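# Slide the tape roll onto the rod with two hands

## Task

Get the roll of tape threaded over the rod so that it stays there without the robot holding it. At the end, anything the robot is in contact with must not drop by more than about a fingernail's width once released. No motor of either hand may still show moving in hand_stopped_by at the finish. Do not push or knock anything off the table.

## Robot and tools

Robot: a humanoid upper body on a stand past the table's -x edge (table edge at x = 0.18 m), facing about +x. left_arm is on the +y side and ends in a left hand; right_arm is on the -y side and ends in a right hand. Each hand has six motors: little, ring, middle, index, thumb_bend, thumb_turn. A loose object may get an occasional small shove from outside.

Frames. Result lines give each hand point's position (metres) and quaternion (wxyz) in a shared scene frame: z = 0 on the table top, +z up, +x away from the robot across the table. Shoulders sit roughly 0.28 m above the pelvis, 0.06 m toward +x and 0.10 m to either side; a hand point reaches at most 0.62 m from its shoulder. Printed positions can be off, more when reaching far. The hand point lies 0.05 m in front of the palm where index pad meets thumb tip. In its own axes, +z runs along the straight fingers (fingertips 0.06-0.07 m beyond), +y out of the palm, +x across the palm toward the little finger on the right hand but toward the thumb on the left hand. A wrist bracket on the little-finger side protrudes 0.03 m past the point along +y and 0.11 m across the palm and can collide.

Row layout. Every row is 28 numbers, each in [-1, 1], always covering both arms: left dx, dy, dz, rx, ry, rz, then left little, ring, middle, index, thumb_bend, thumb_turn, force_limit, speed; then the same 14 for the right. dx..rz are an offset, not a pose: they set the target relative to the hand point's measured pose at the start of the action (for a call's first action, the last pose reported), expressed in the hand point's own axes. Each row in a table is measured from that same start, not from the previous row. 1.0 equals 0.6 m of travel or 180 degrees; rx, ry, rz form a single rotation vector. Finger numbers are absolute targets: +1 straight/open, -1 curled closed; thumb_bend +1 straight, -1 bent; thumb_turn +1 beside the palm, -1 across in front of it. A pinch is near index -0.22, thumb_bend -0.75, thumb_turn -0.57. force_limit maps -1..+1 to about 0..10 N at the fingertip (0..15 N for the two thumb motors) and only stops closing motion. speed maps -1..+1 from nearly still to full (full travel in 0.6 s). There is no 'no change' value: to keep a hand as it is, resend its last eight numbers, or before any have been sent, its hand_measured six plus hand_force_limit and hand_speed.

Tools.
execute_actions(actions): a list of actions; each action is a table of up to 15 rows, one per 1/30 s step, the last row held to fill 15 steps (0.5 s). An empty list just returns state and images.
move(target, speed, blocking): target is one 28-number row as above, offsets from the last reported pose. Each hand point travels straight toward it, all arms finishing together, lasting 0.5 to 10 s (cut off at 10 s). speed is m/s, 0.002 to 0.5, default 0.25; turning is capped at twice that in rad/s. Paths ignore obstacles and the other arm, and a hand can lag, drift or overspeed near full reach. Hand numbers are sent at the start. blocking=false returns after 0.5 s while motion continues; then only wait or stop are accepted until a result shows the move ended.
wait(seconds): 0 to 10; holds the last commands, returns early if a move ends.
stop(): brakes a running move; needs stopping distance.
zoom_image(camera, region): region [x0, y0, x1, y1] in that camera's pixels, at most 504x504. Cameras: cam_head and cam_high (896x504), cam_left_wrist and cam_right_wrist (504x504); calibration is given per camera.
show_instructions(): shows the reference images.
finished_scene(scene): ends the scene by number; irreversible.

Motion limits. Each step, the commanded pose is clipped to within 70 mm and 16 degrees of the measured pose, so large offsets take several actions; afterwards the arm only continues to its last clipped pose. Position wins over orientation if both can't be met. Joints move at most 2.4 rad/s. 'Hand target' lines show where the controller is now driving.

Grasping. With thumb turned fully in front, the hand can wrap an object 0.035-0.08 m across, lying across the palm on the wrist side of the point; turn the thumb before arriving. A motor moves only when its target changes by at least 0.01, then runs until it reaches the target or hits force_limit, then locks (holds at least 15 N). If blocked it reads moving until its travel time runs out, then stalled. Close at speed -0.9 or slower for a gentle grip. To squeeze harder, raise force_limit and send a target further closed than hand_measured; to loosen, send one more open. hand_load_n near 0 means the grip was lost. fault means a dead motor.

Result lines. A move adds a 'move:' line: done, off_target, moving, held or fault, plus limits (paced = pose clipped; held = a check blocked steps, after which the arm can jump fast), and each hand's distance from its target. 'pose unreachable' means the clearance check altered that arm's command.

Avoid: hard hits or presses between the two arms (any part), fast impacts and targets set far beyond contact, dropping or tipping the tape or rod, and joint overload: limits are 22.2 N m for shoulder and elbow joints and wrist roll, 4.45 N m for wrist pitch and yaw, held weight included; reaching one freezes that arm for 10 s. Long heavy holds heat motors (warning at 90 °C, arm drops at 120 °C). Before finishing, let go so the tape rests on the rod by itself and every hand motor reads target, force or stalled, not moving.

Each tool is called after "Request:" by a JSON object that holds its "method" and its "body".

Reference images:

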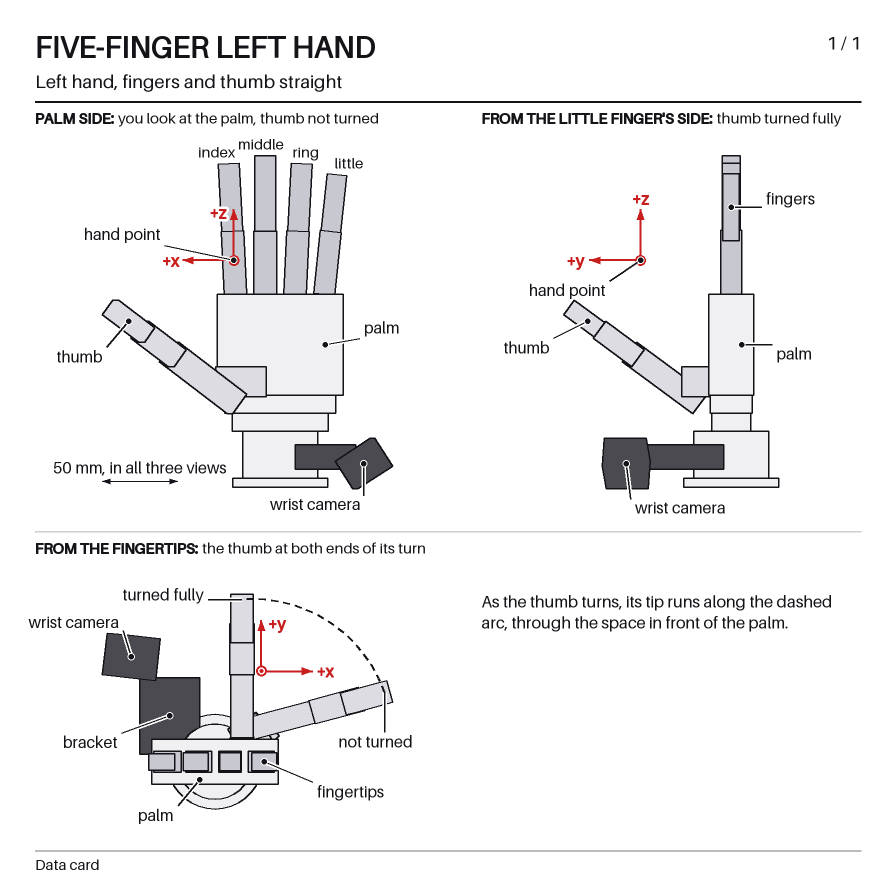

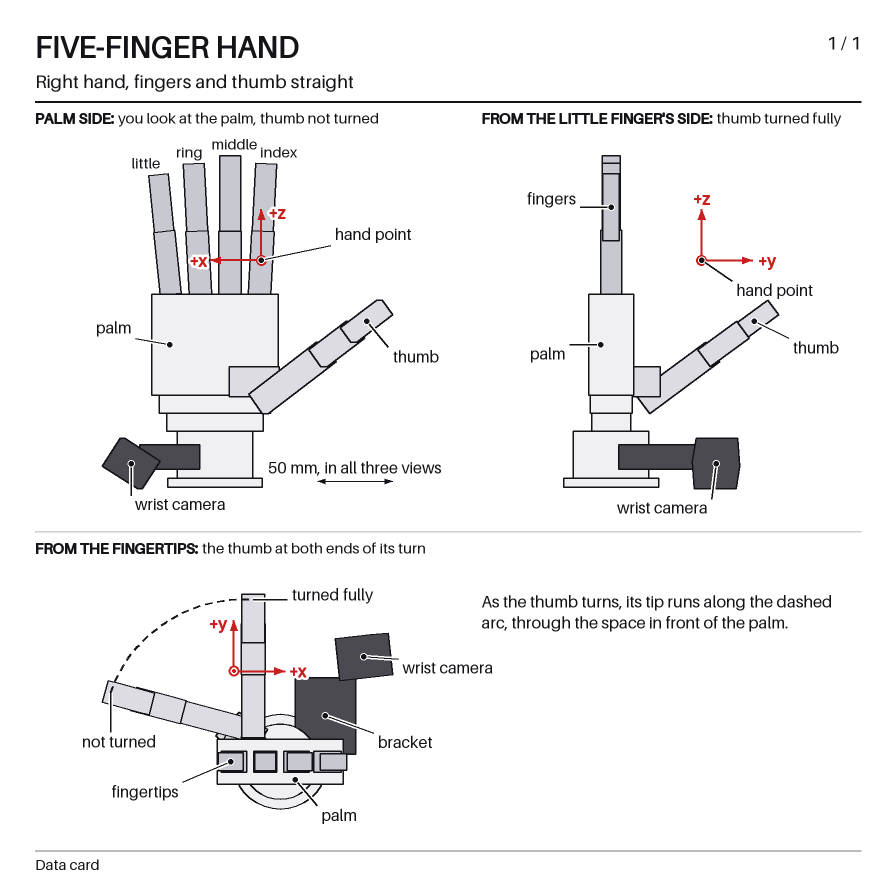

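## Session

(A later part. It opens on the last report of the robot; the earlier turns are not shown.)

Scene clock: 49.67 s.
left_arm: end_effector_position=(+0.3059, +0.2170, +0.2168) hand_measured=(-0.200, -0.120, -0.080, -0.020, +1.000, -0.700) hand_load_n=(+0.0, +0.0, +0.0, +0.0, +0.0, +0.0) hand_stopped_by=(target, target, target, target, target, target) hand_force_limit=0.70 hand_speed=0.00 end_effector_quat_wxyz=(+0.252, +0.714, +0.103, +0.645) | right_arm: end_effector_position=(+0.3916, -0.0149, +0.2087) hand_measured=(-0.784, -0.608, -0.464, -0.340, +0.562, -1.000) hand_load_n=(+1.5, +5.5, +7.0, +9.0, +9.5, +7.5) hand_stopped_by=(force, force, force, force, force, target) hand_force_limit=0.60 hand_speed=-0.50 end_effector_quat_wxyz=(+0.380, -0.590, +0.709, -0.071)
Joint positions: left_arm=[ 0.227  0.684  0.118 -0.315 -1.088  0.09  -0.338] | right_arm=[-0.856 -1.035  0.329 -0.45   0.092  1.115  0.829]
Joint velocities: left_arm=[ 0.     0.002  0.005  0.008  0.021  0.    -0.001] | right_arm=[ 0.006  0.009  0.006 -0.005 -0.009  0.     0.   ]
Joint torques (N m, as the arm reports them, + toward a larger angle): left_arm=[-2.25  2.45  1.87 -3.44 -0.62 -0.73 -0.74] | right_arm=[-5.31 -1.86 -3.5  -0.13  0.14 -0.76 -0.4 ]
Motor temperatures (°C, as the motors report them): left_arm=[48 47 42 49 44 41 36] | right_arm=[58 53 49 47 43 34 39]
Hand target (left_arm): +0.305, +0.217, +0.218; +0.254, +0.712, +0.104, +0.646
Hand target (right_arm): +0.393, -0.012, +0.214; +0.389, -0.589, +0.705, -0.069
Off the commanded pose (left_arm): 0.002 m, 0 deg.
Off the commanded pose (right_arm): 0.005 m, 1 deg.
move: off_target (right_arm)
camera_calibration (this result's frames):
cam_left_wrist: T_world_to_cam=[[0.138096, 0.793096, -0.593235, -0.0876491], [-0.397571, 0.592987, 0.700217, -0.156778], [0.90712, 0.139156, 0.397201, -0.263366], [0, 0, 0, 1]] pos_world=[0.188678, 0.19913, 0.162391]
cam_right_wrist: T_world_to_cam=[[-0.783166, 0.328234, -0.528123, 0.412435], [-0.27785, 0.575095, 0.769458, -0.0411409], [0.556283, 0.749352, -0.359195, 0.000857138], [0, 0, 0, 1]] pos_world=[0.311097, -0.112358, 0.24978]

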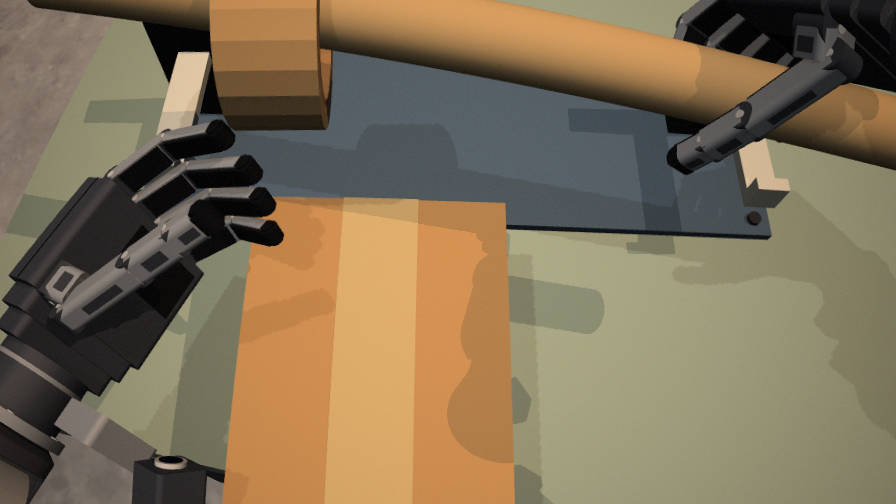

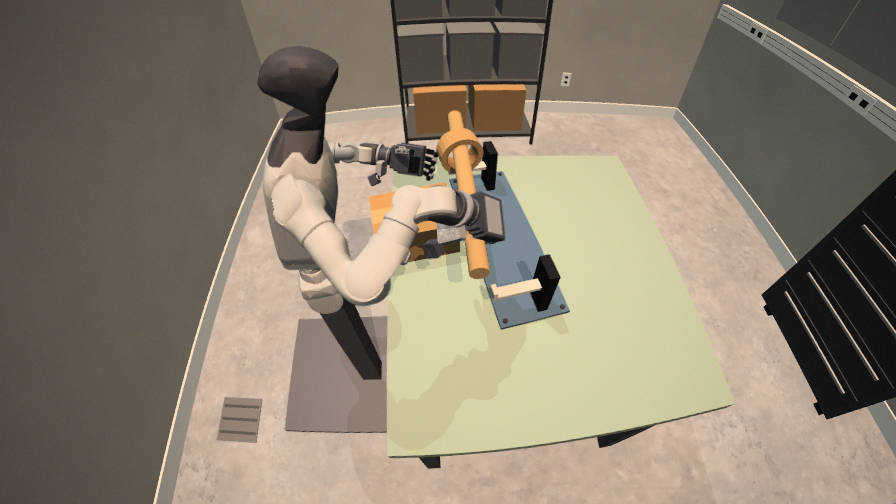

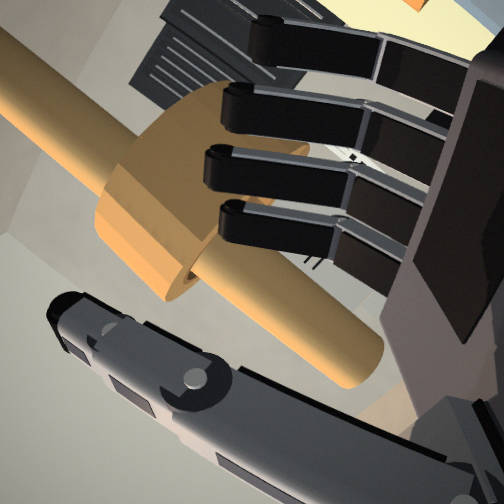

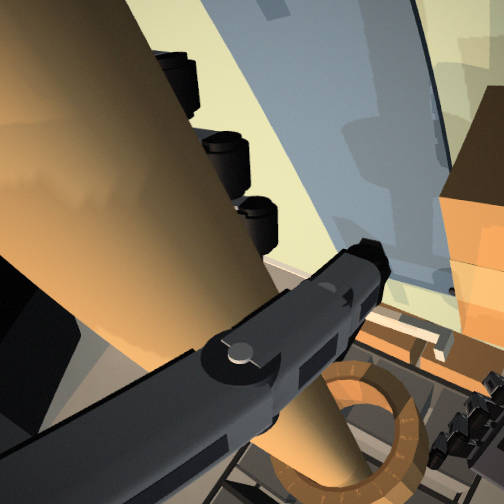

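Request:
{"method": "move", "body": {"target": [0,-0.03,-0.08,0,0,0,-0.2,-0.12,-0.08,-0.02,1,-0.7,0.7,0,0.05,-0.02,0.17,-0.018,-0.015,-0.035,-1,-1,-1,-0.9,-0.8,-1,0.6,-0.5], "speed": 0.1}}

Scene clock: 51.67 s.
left_arm: end_effector_position=(+0.2629, +0.2434, +0.2087) hand_measured=(-0.200, -0.120, -0.080, -0.020, +1.000, -0.700) hand_load_n=(+0.0, +0.0, +0.0, +0.0, +0.0, +0.0) hand_stopped_by=(target, target, target, target, target, target) hand_force_limit=0.70 hand_speed=0.00 end_effector_quat_wxyz=(+0.249, +0.717, +0.100, +0.643) | right_arm: end_effector_position=(+0.4676, -0.0127, +0.1296) hand_measured=(-0.784, -0.608, -0.464, -0.340, +0.562, -1.000) hand_load_n=(+1.5, +5.5, +7.0, +9.5, +9.5, +7.5) hand_stopped_by=(force, force, force, force, force, target) hand_force_limit=0.60 hand_speed=-0.50 end_effector_quat_wxyz=(+0.373, -0.639, +0.669, -0.067)
Joint positions: left_arm=[ 0.416  0.691  0.252 -0.263 -1.118  0.032 -0.555] | right_arm=[-1.054 -0.746  0.565  0.53  -0.074  0.306  0.765]
Joint velocities: left_arm=[ 0.     0.006  0.005 -0.003 -0.009  0.     0.   ] | right_arm=[-0.003 -0.002 -0.002  0.008  0.     0.     0.   ]
Joint torques (N m, as the arm reports them, + toward a larger angle): left_arm=[-1.32  2.53  2.11 -2.92 -0.73 -0.66 -0.74] | right_arm=[-7.49 -2.46 -2.73 -1.42  1.31 -0.77 -0.33]
Motor temperatures (°C, as the motors report them): left_arm=[48 47 42 49 44 40 36] | right_arm=[59 53 50 47 43 34 39]
Hand target (left_arm): +0.263, +0.244, +0.209; +0.250, +0.716, +0.101, +0.644
Hand target (right_arm): +0.469, -0.008, +0.136; -0.383, +0.638, -0.666, +0.063
Off the commanded pose (left_arm): 0.001 m, 1 deg.
Off the commanded pose (right_arm): 0.005 m, 1 deg.
move: off_target (right_arm)
camera_calibration (this result's frames):
cam_left_wrist: T_world_to_cam=[[0.13749, 0.798757, -0.585734, -0.110251], [-0.392635, 0.586856, 0.708123, -0.185263], [0.909359, 0.13262, 0.394307, -0.223229], [0, 0, 0, 1]] pos_world=[0.145413, 0.226391, 0.154632]
cam_right_wrist: T_world_to_cam=[[-0.811114, 0.209528, -0.54607, 0.443267], [-0.35091, 0.572602, 0.740938, 0.0774027], [0.467928, 0.792607, -0.39092, -0.0255267], [0, 0, 0, 1]] pos_world=[0.398646, -0.116965, 0.174725]

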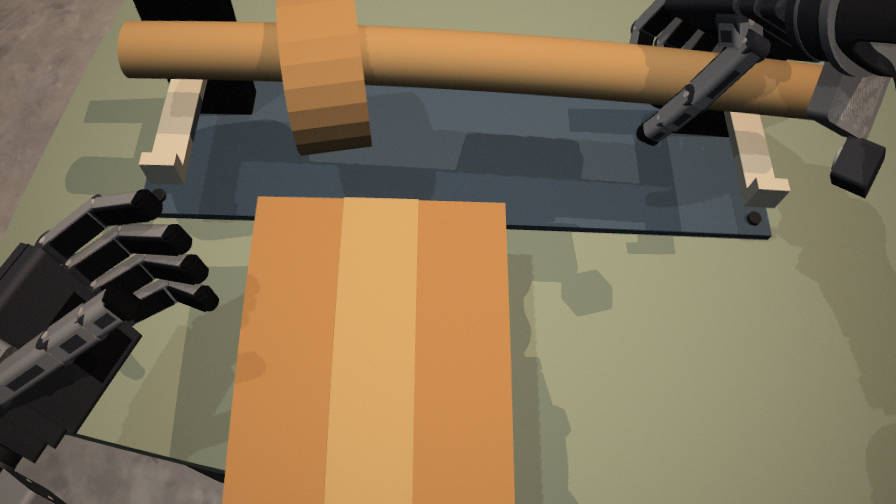

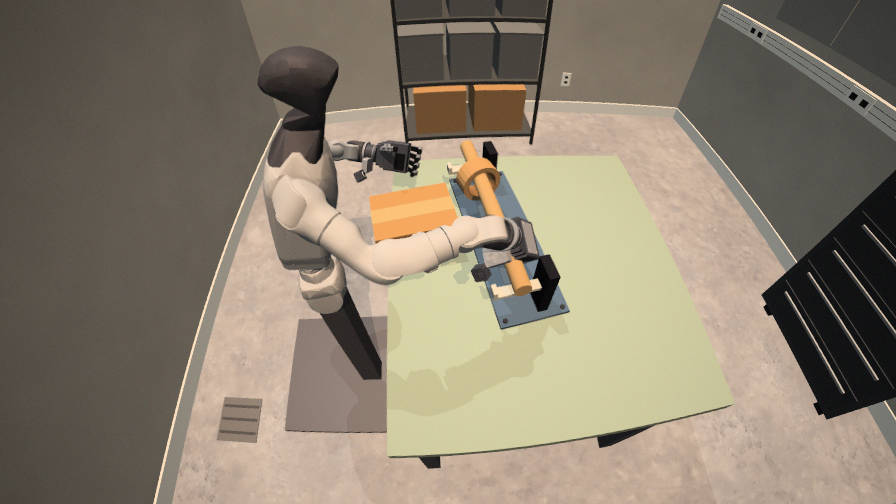

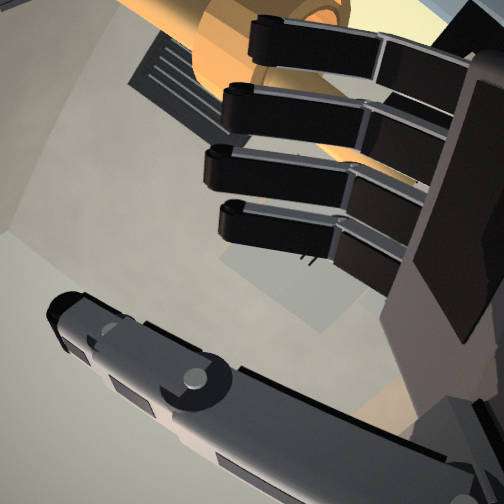

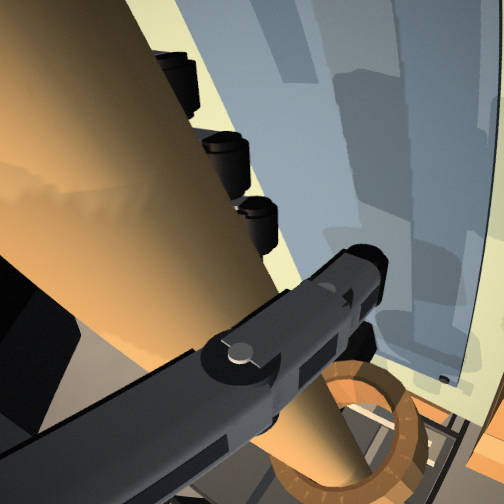

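Request:
{"method": "move", "body": {"target": [0,0,0,0,0,0,-0.2,-0.12,-0.08,-0.02,1,-0.7,0.7,0,0,0.048,0.051,0,0,0,-1,-1,-1,-0.9,-0.8,-1,0.6,-0.5], "speed": 0.05}}

Request:
{"method": "move", "body": {"target": [0,0,0,0,0,0,-0.2,-0.12,-0.08,-0.02,1,-0.7,0.7,0,0,0,0,0,0,0,0.5,0.5,0.5,0.5,1,-1,0.6,-0.4]}}

Request:
{"method": "move", "body": {"target": [0,0,0,0,0,0,-0.2,-0.12,-0.08,-0.02,1,-0.7,0.7,0,-0.05,-0.06,-0.13,0,0,0,0.5,0.5,0.5,0.5,1,-1,0.6,-0.4], "speed": 0.12}}

Scene clock: 53.43 s.
left_arm: end_effector_position=(+0.2629, +0.2434, +0.2087) hand_measured=(-0.200, -0.120, -0.080, -0.020, +1.000, -0.700) hand_load_n=(+0.0, +0.0, +0.0, +0.0, +0.0, +0.0) hand_stopped_by=(target, target, target, target, target, target) hand_force_limit=0.70 hand_speed=0.00 end_effector_quat_wxyz=(+0.249, +0.717, +0.099, +0.643) | right_arm: end_effector_position=(+0.4602, +0.0000, +0.0871) hand_measured=(-0.784, -0.608, -0.464, -0.340, +0.562, -1.000) hand_load_n=(+2.0, +5.5, +6.5, +9.0, +9.5, +7.5) hand_stopped_by=(force, force, force, force, force, target) hand_force_limit=0.60 hand_speed=-0.50 end_effector_quat_wxyz=(+0.365, -0.640, +0.672, -0.070)
Joint positions: left_arm=[ 0.416  0.691  0.252 -0.263 -1.118  0.032 -0.555] | right_arm=[-1.006 -0.637  0.599  0.608 -0.121  0.273  0.66 ]
Joint velocities: left_arm=[-0.025 -0.009  0.005  0.    -0.005  0.     0.   ] | right_arm=[-0.014  0.     0.     0.003  0.002 -0.001  0.   ]
Joint torques (N m, as the arm reports them, + toward a larger angle): left_arm=[-1.39  2.61  1.92 -3.07 -0.51 -0.63 -0.6 ] | right_arm=[-7.24 -2.23 -2.37 -1.83  1.11 -0.88 -0.45]
Motor temperatures (°C, as the motors report them): left_arm=[48 48 42 49 44 40 36] | right_arm=[60 53 50 48 43 35 39]
Hand target (left_arm): +0.263, +0.243, +0.209; +0.249, +0.717, +0.100, +0.643
Hand target (right_arm): +0.463, +0.004, +0.092; -0.373, +0.639, -0.669, +0.068
Off the commanded pose (left_arm): 0.000 m, 0 deg.
Off the commanded pose (right_arm): 0.006 m, 1 deg.
move: off_target (right_arm)
camera_calibration (this result's frames):
cam_left_wrist: T_world_to_cam=[[0.13751, 0.798762, -0.585722, -0.110257], [-0.392648, 0.586851, 0.70812, -0.185264], [0.909351, 0.132609, 0.39433, -0.22323], [0, 0, 0, 1]] pos_world=[0.145412, 0.226394, 0.154635]
cam_right_wrist: T_world_to_cam=[[-0.815462, 0.206113, -0.540869, 0.412894], [-0.34049, 0.584844, 0.736223, 0.094642], [0.468069, 0.784522, -0.406739, -0.0474573], [0, 0, 0, 1]] pos_world=[0.391138, -0.103222, 0.134342]

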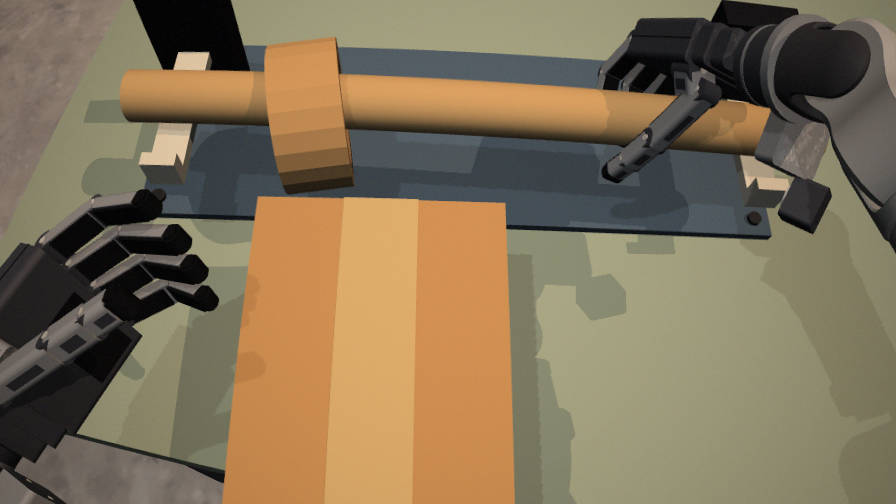

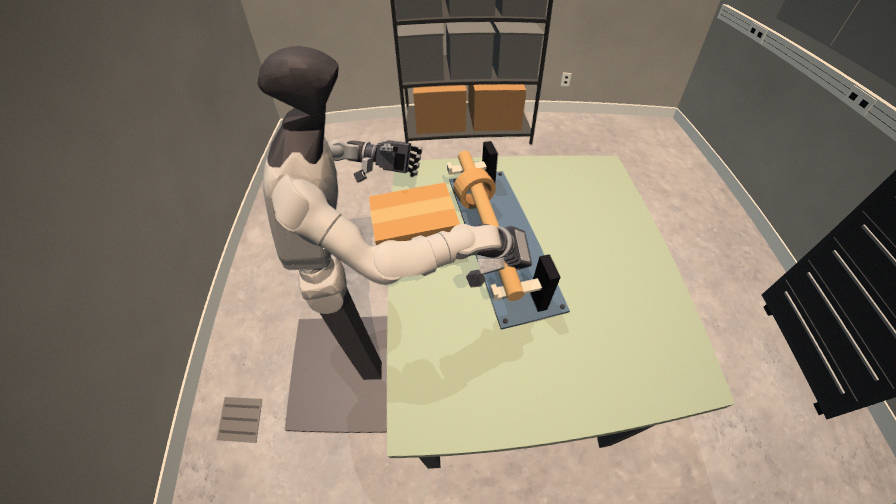

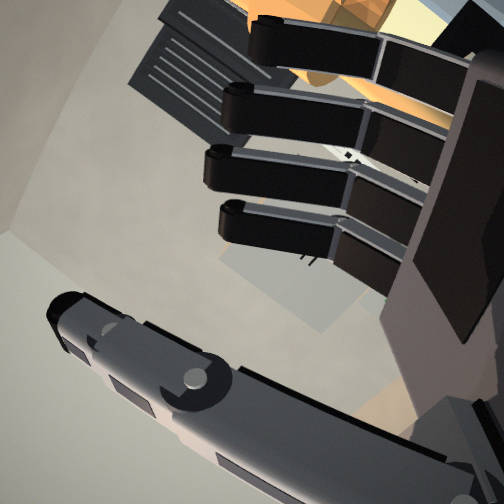

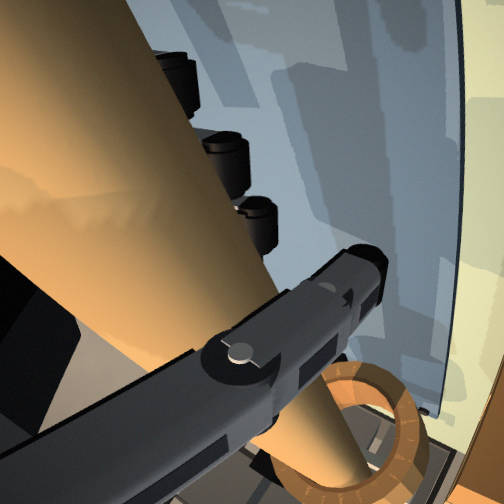

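Scene clock: 55.00 s.
left_arm: end_effector_position=(+0.2629, +0.2434, +0.2087) hand_measured=(-0.200, -0.120, -0.080, -0.020, +1.000, -0.700) hand_load_n=(+0.0, +0.0, +0.0, +0.0, +0.0, +0.0) hand_stopped_by=(target, target, target, target, target, target) hand_force_limit=0.70 hand_speed=0.00 end_effector_quat_wxyz=(+0.249, +0.717, +0.099, +0.643) | right_arm: end_effector_position=(+0.4605, +0.0013, +0.0884) hand_measured=(+0.500, +0.500, +0.500, +0.500, +1.000, -1.000) hand_load_n=(+0.0, +0.0, +0.0, +0.0, +0.0, +0.0) hand_stopped_by=(target, target, target, target, target, target) hand_force_limit=0.60 hand_speed=-0.40 end_effector_quat_wxyz=(+0.367, -0.640, +0.672, -0.068)
Joint positions: left_arm=[ 0.416  0.691  0.252 -0.263 -1.118  0.032 -0.555] | right_arm=[-1.007 -0.637  0.597  0.607 -0.118  0.272  0.66 ]
Joint velocities: left_arm=[-0.003  0.008 -0.002  0.     0.     0.     0.   ] | right_arm=[ 0.002  0.009 -0.003 -0.005  0.008  0.     0.   ]
Joint torques (N m, as the arm reports them, + toward a larger angle): left_arm=[-1.38  2.61  1.93 -3.07 -0.49 -0.63 -0.6 ] | right_arm=[-5.48 -2.35 -1.06 -0.98  0.45 -0.38 -0.24]
Motor temperatures (°C, as the motors report them): left_arm=[48 48 42 49 44 40 36] | right_arm=[61 53 49 48 43 35 39]
Hand target (left_arm): +0.263, +0.243, +0.209; +0.249, +0.717, +0.099, +0.643
Hand target (right_arm): +0.460, +0.000, +0.087; -0.365, +0.640, -0.672, +0.070
Off the commanded pose (left_arm): 0.000 m, 0 deg.
Off the commanded pose (right_arm): 0.002 m, 0 deg.
move: done
camera_calibration (this result's frames):
cam_left_wrist: T_world_to_cam=[[0.13751, 0.798762, -0.585722, -0.110257], [-0.392647, 0.586852, 0.70812, -0.185264], [0.909351, 0.132609, 0.39433, -0.22323], [0, 0, 0, 1]] pos_world=[0.145412, 0.226394, 0.154635]
cam_right_wrist: T_world_to_cam=[[-0.814967, 0.208097, -0.540855, 0.413389], [-0.342037, 0.580673, 0.738803, 0.0935004], [0.467802, 0.787093, -0.402052, -0.0483104], [0, 0, 0, 1]] pos_world=[0.391479, -0.102293, 0.135082]

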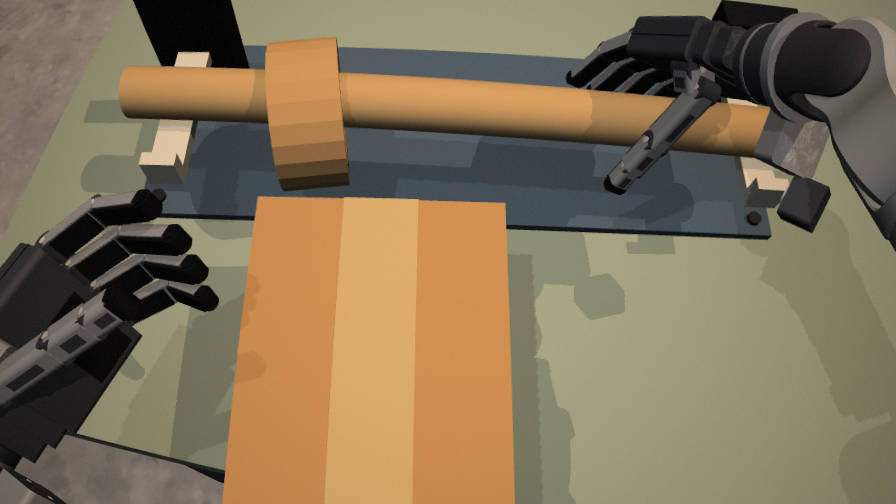

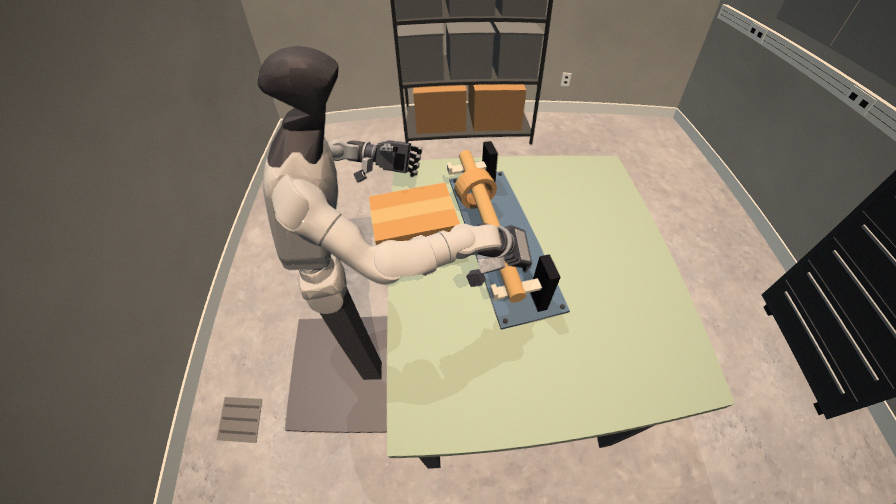

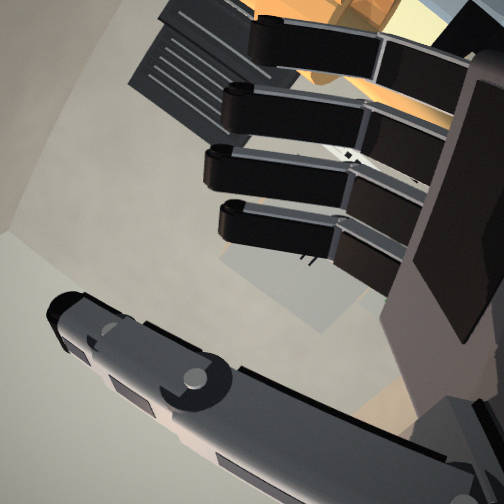

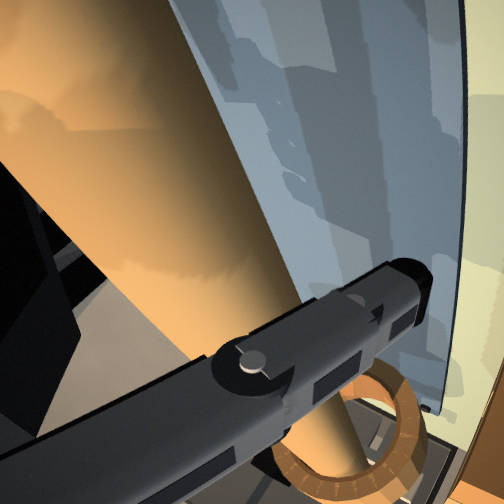

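Scene clock: 56.13 s.
left_arm: end_effector_position=(+0.2629, +0.2434, +0.2087) hand_measured=(-0.200, -0.120, -0.080, -0.020, +1.000, -0.700) hand_load_n=(+0.0, +0.0, +0.0, +0.0, +0.0, +0.0) hand_stopped_by=(target, target, target, target, target, target) hand_force_limit=0.70 hand_speed=0.00 end_effector_quat_wxyz=(+0.249, +0.717, +0.099, +0.643) | right_arm: end_effector_position=(+0.4409, -0.0078, +0.1752) hand_measured=(+0.500, +0.500, +0.500, +0.500, +1.000, -1.000) hand_load_n=(+0.0, +0.0, +0.0, +0.0, +0.0, +0.0) hand_stopped_by=(target, target, target, target, target, target) hand_force_limit=0.60 hand_speed=-0.40 end_effector_quat_wxyz=(+0.365, -0.641, +0.672, -0.068)
Joint positions: left_arm=[ 0.416  0.691  0.252 -0.263 -1.118  0.032 -0.555] | right_arm=[-1.029 -0.871  0.502  0.12  -0.06   0.636  0.894]
Joint velocities: left_arm=[0.003 0.    0.005 0.005 0.    0.    0.   ] | right_arm=[0.002 0.    0.014 0.003 0.    0.002 0.003]
Joint torques (N m, as the arm reports them, + toward a larger angle): left_arm=[-1.4   2.62  1.92 -3.07 -0.5  -0.63 -0.6 ] | right_arm=[-5.16 -2.41 -1.83 -0.91  0.42 -0.26 -0.2 ]
Motor temperatures (°C, as the motors report them): left_arm=[48 48 42 49 44 39 36] | right_arm=[61 53 49 48 43 35 38]
Hand target (left_arm): +0.263, +0.243, +0.209; +0.249, +0.717, +0.099, +0.643
Hand target (right_arm): +0.440, -0.007, +0.175; -0.364, +0.641, -0.673, +0.064
Off the commanded pose (left_arm): 0.000 m, 0 deg.
Off the commanded pose (right_arm): 0.002 m, 0 deg.
move: done
camera_calibration (this result's frames):
cam_left_wrist: T_world_to_cam=[[0.13751, 0.798762, -0.585722, -0.110257], [-0.392647, 0.586851, 0.70812, -0.185264], [0.909351, 0.132609, 0.39433, -0.22323], [0, 0, 0, 1]] pos_world=[0.145413, 0.226394, 0.154635]
cam_right_wrist: T_world_to_cam=[[-0.817504, 0.20542, -0.538042, 0.446896], [-0.339918, 0.582051, 0.738696, 0.0271431], [0.464911, 0.786778, -0.406003, 0.00484818], [0, 0, 0, 1]] pos_world=[0.372312, -0.111414, 0.222367]

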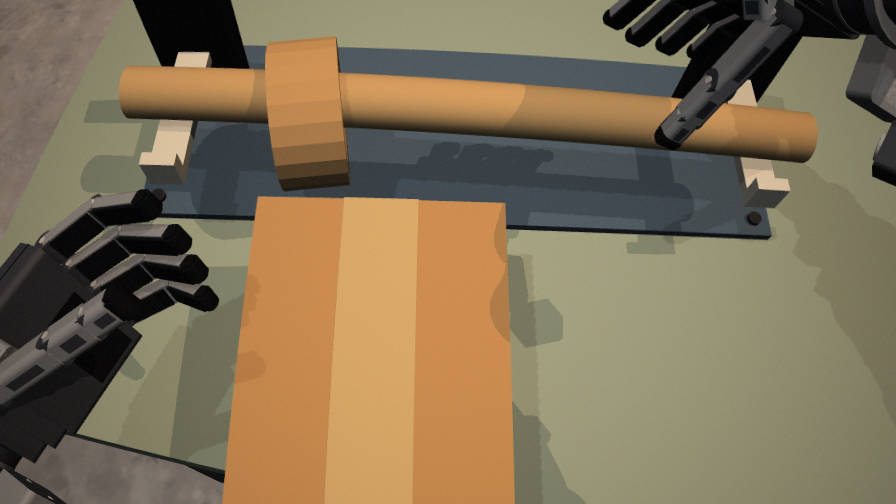

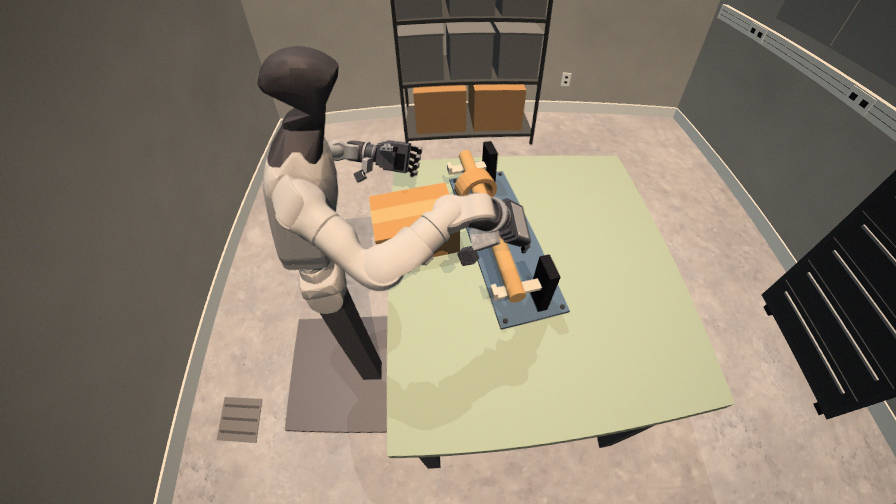

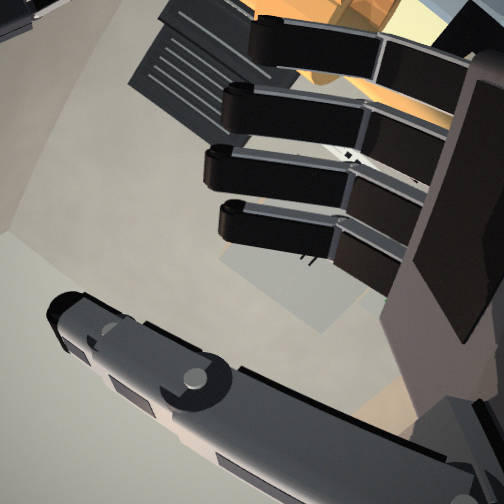

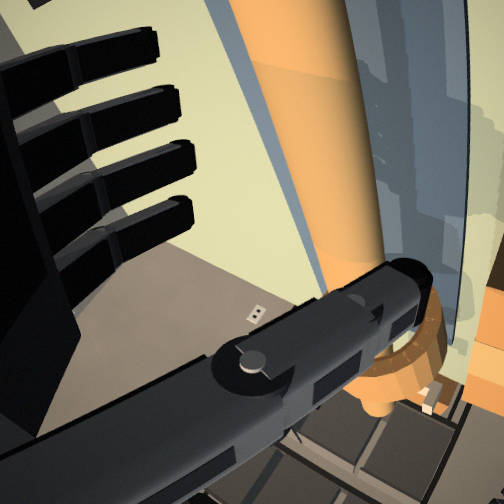

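Request:
{"method": "finished_scene", "body": {"scene": 1}}

The scene is finished: the task was done.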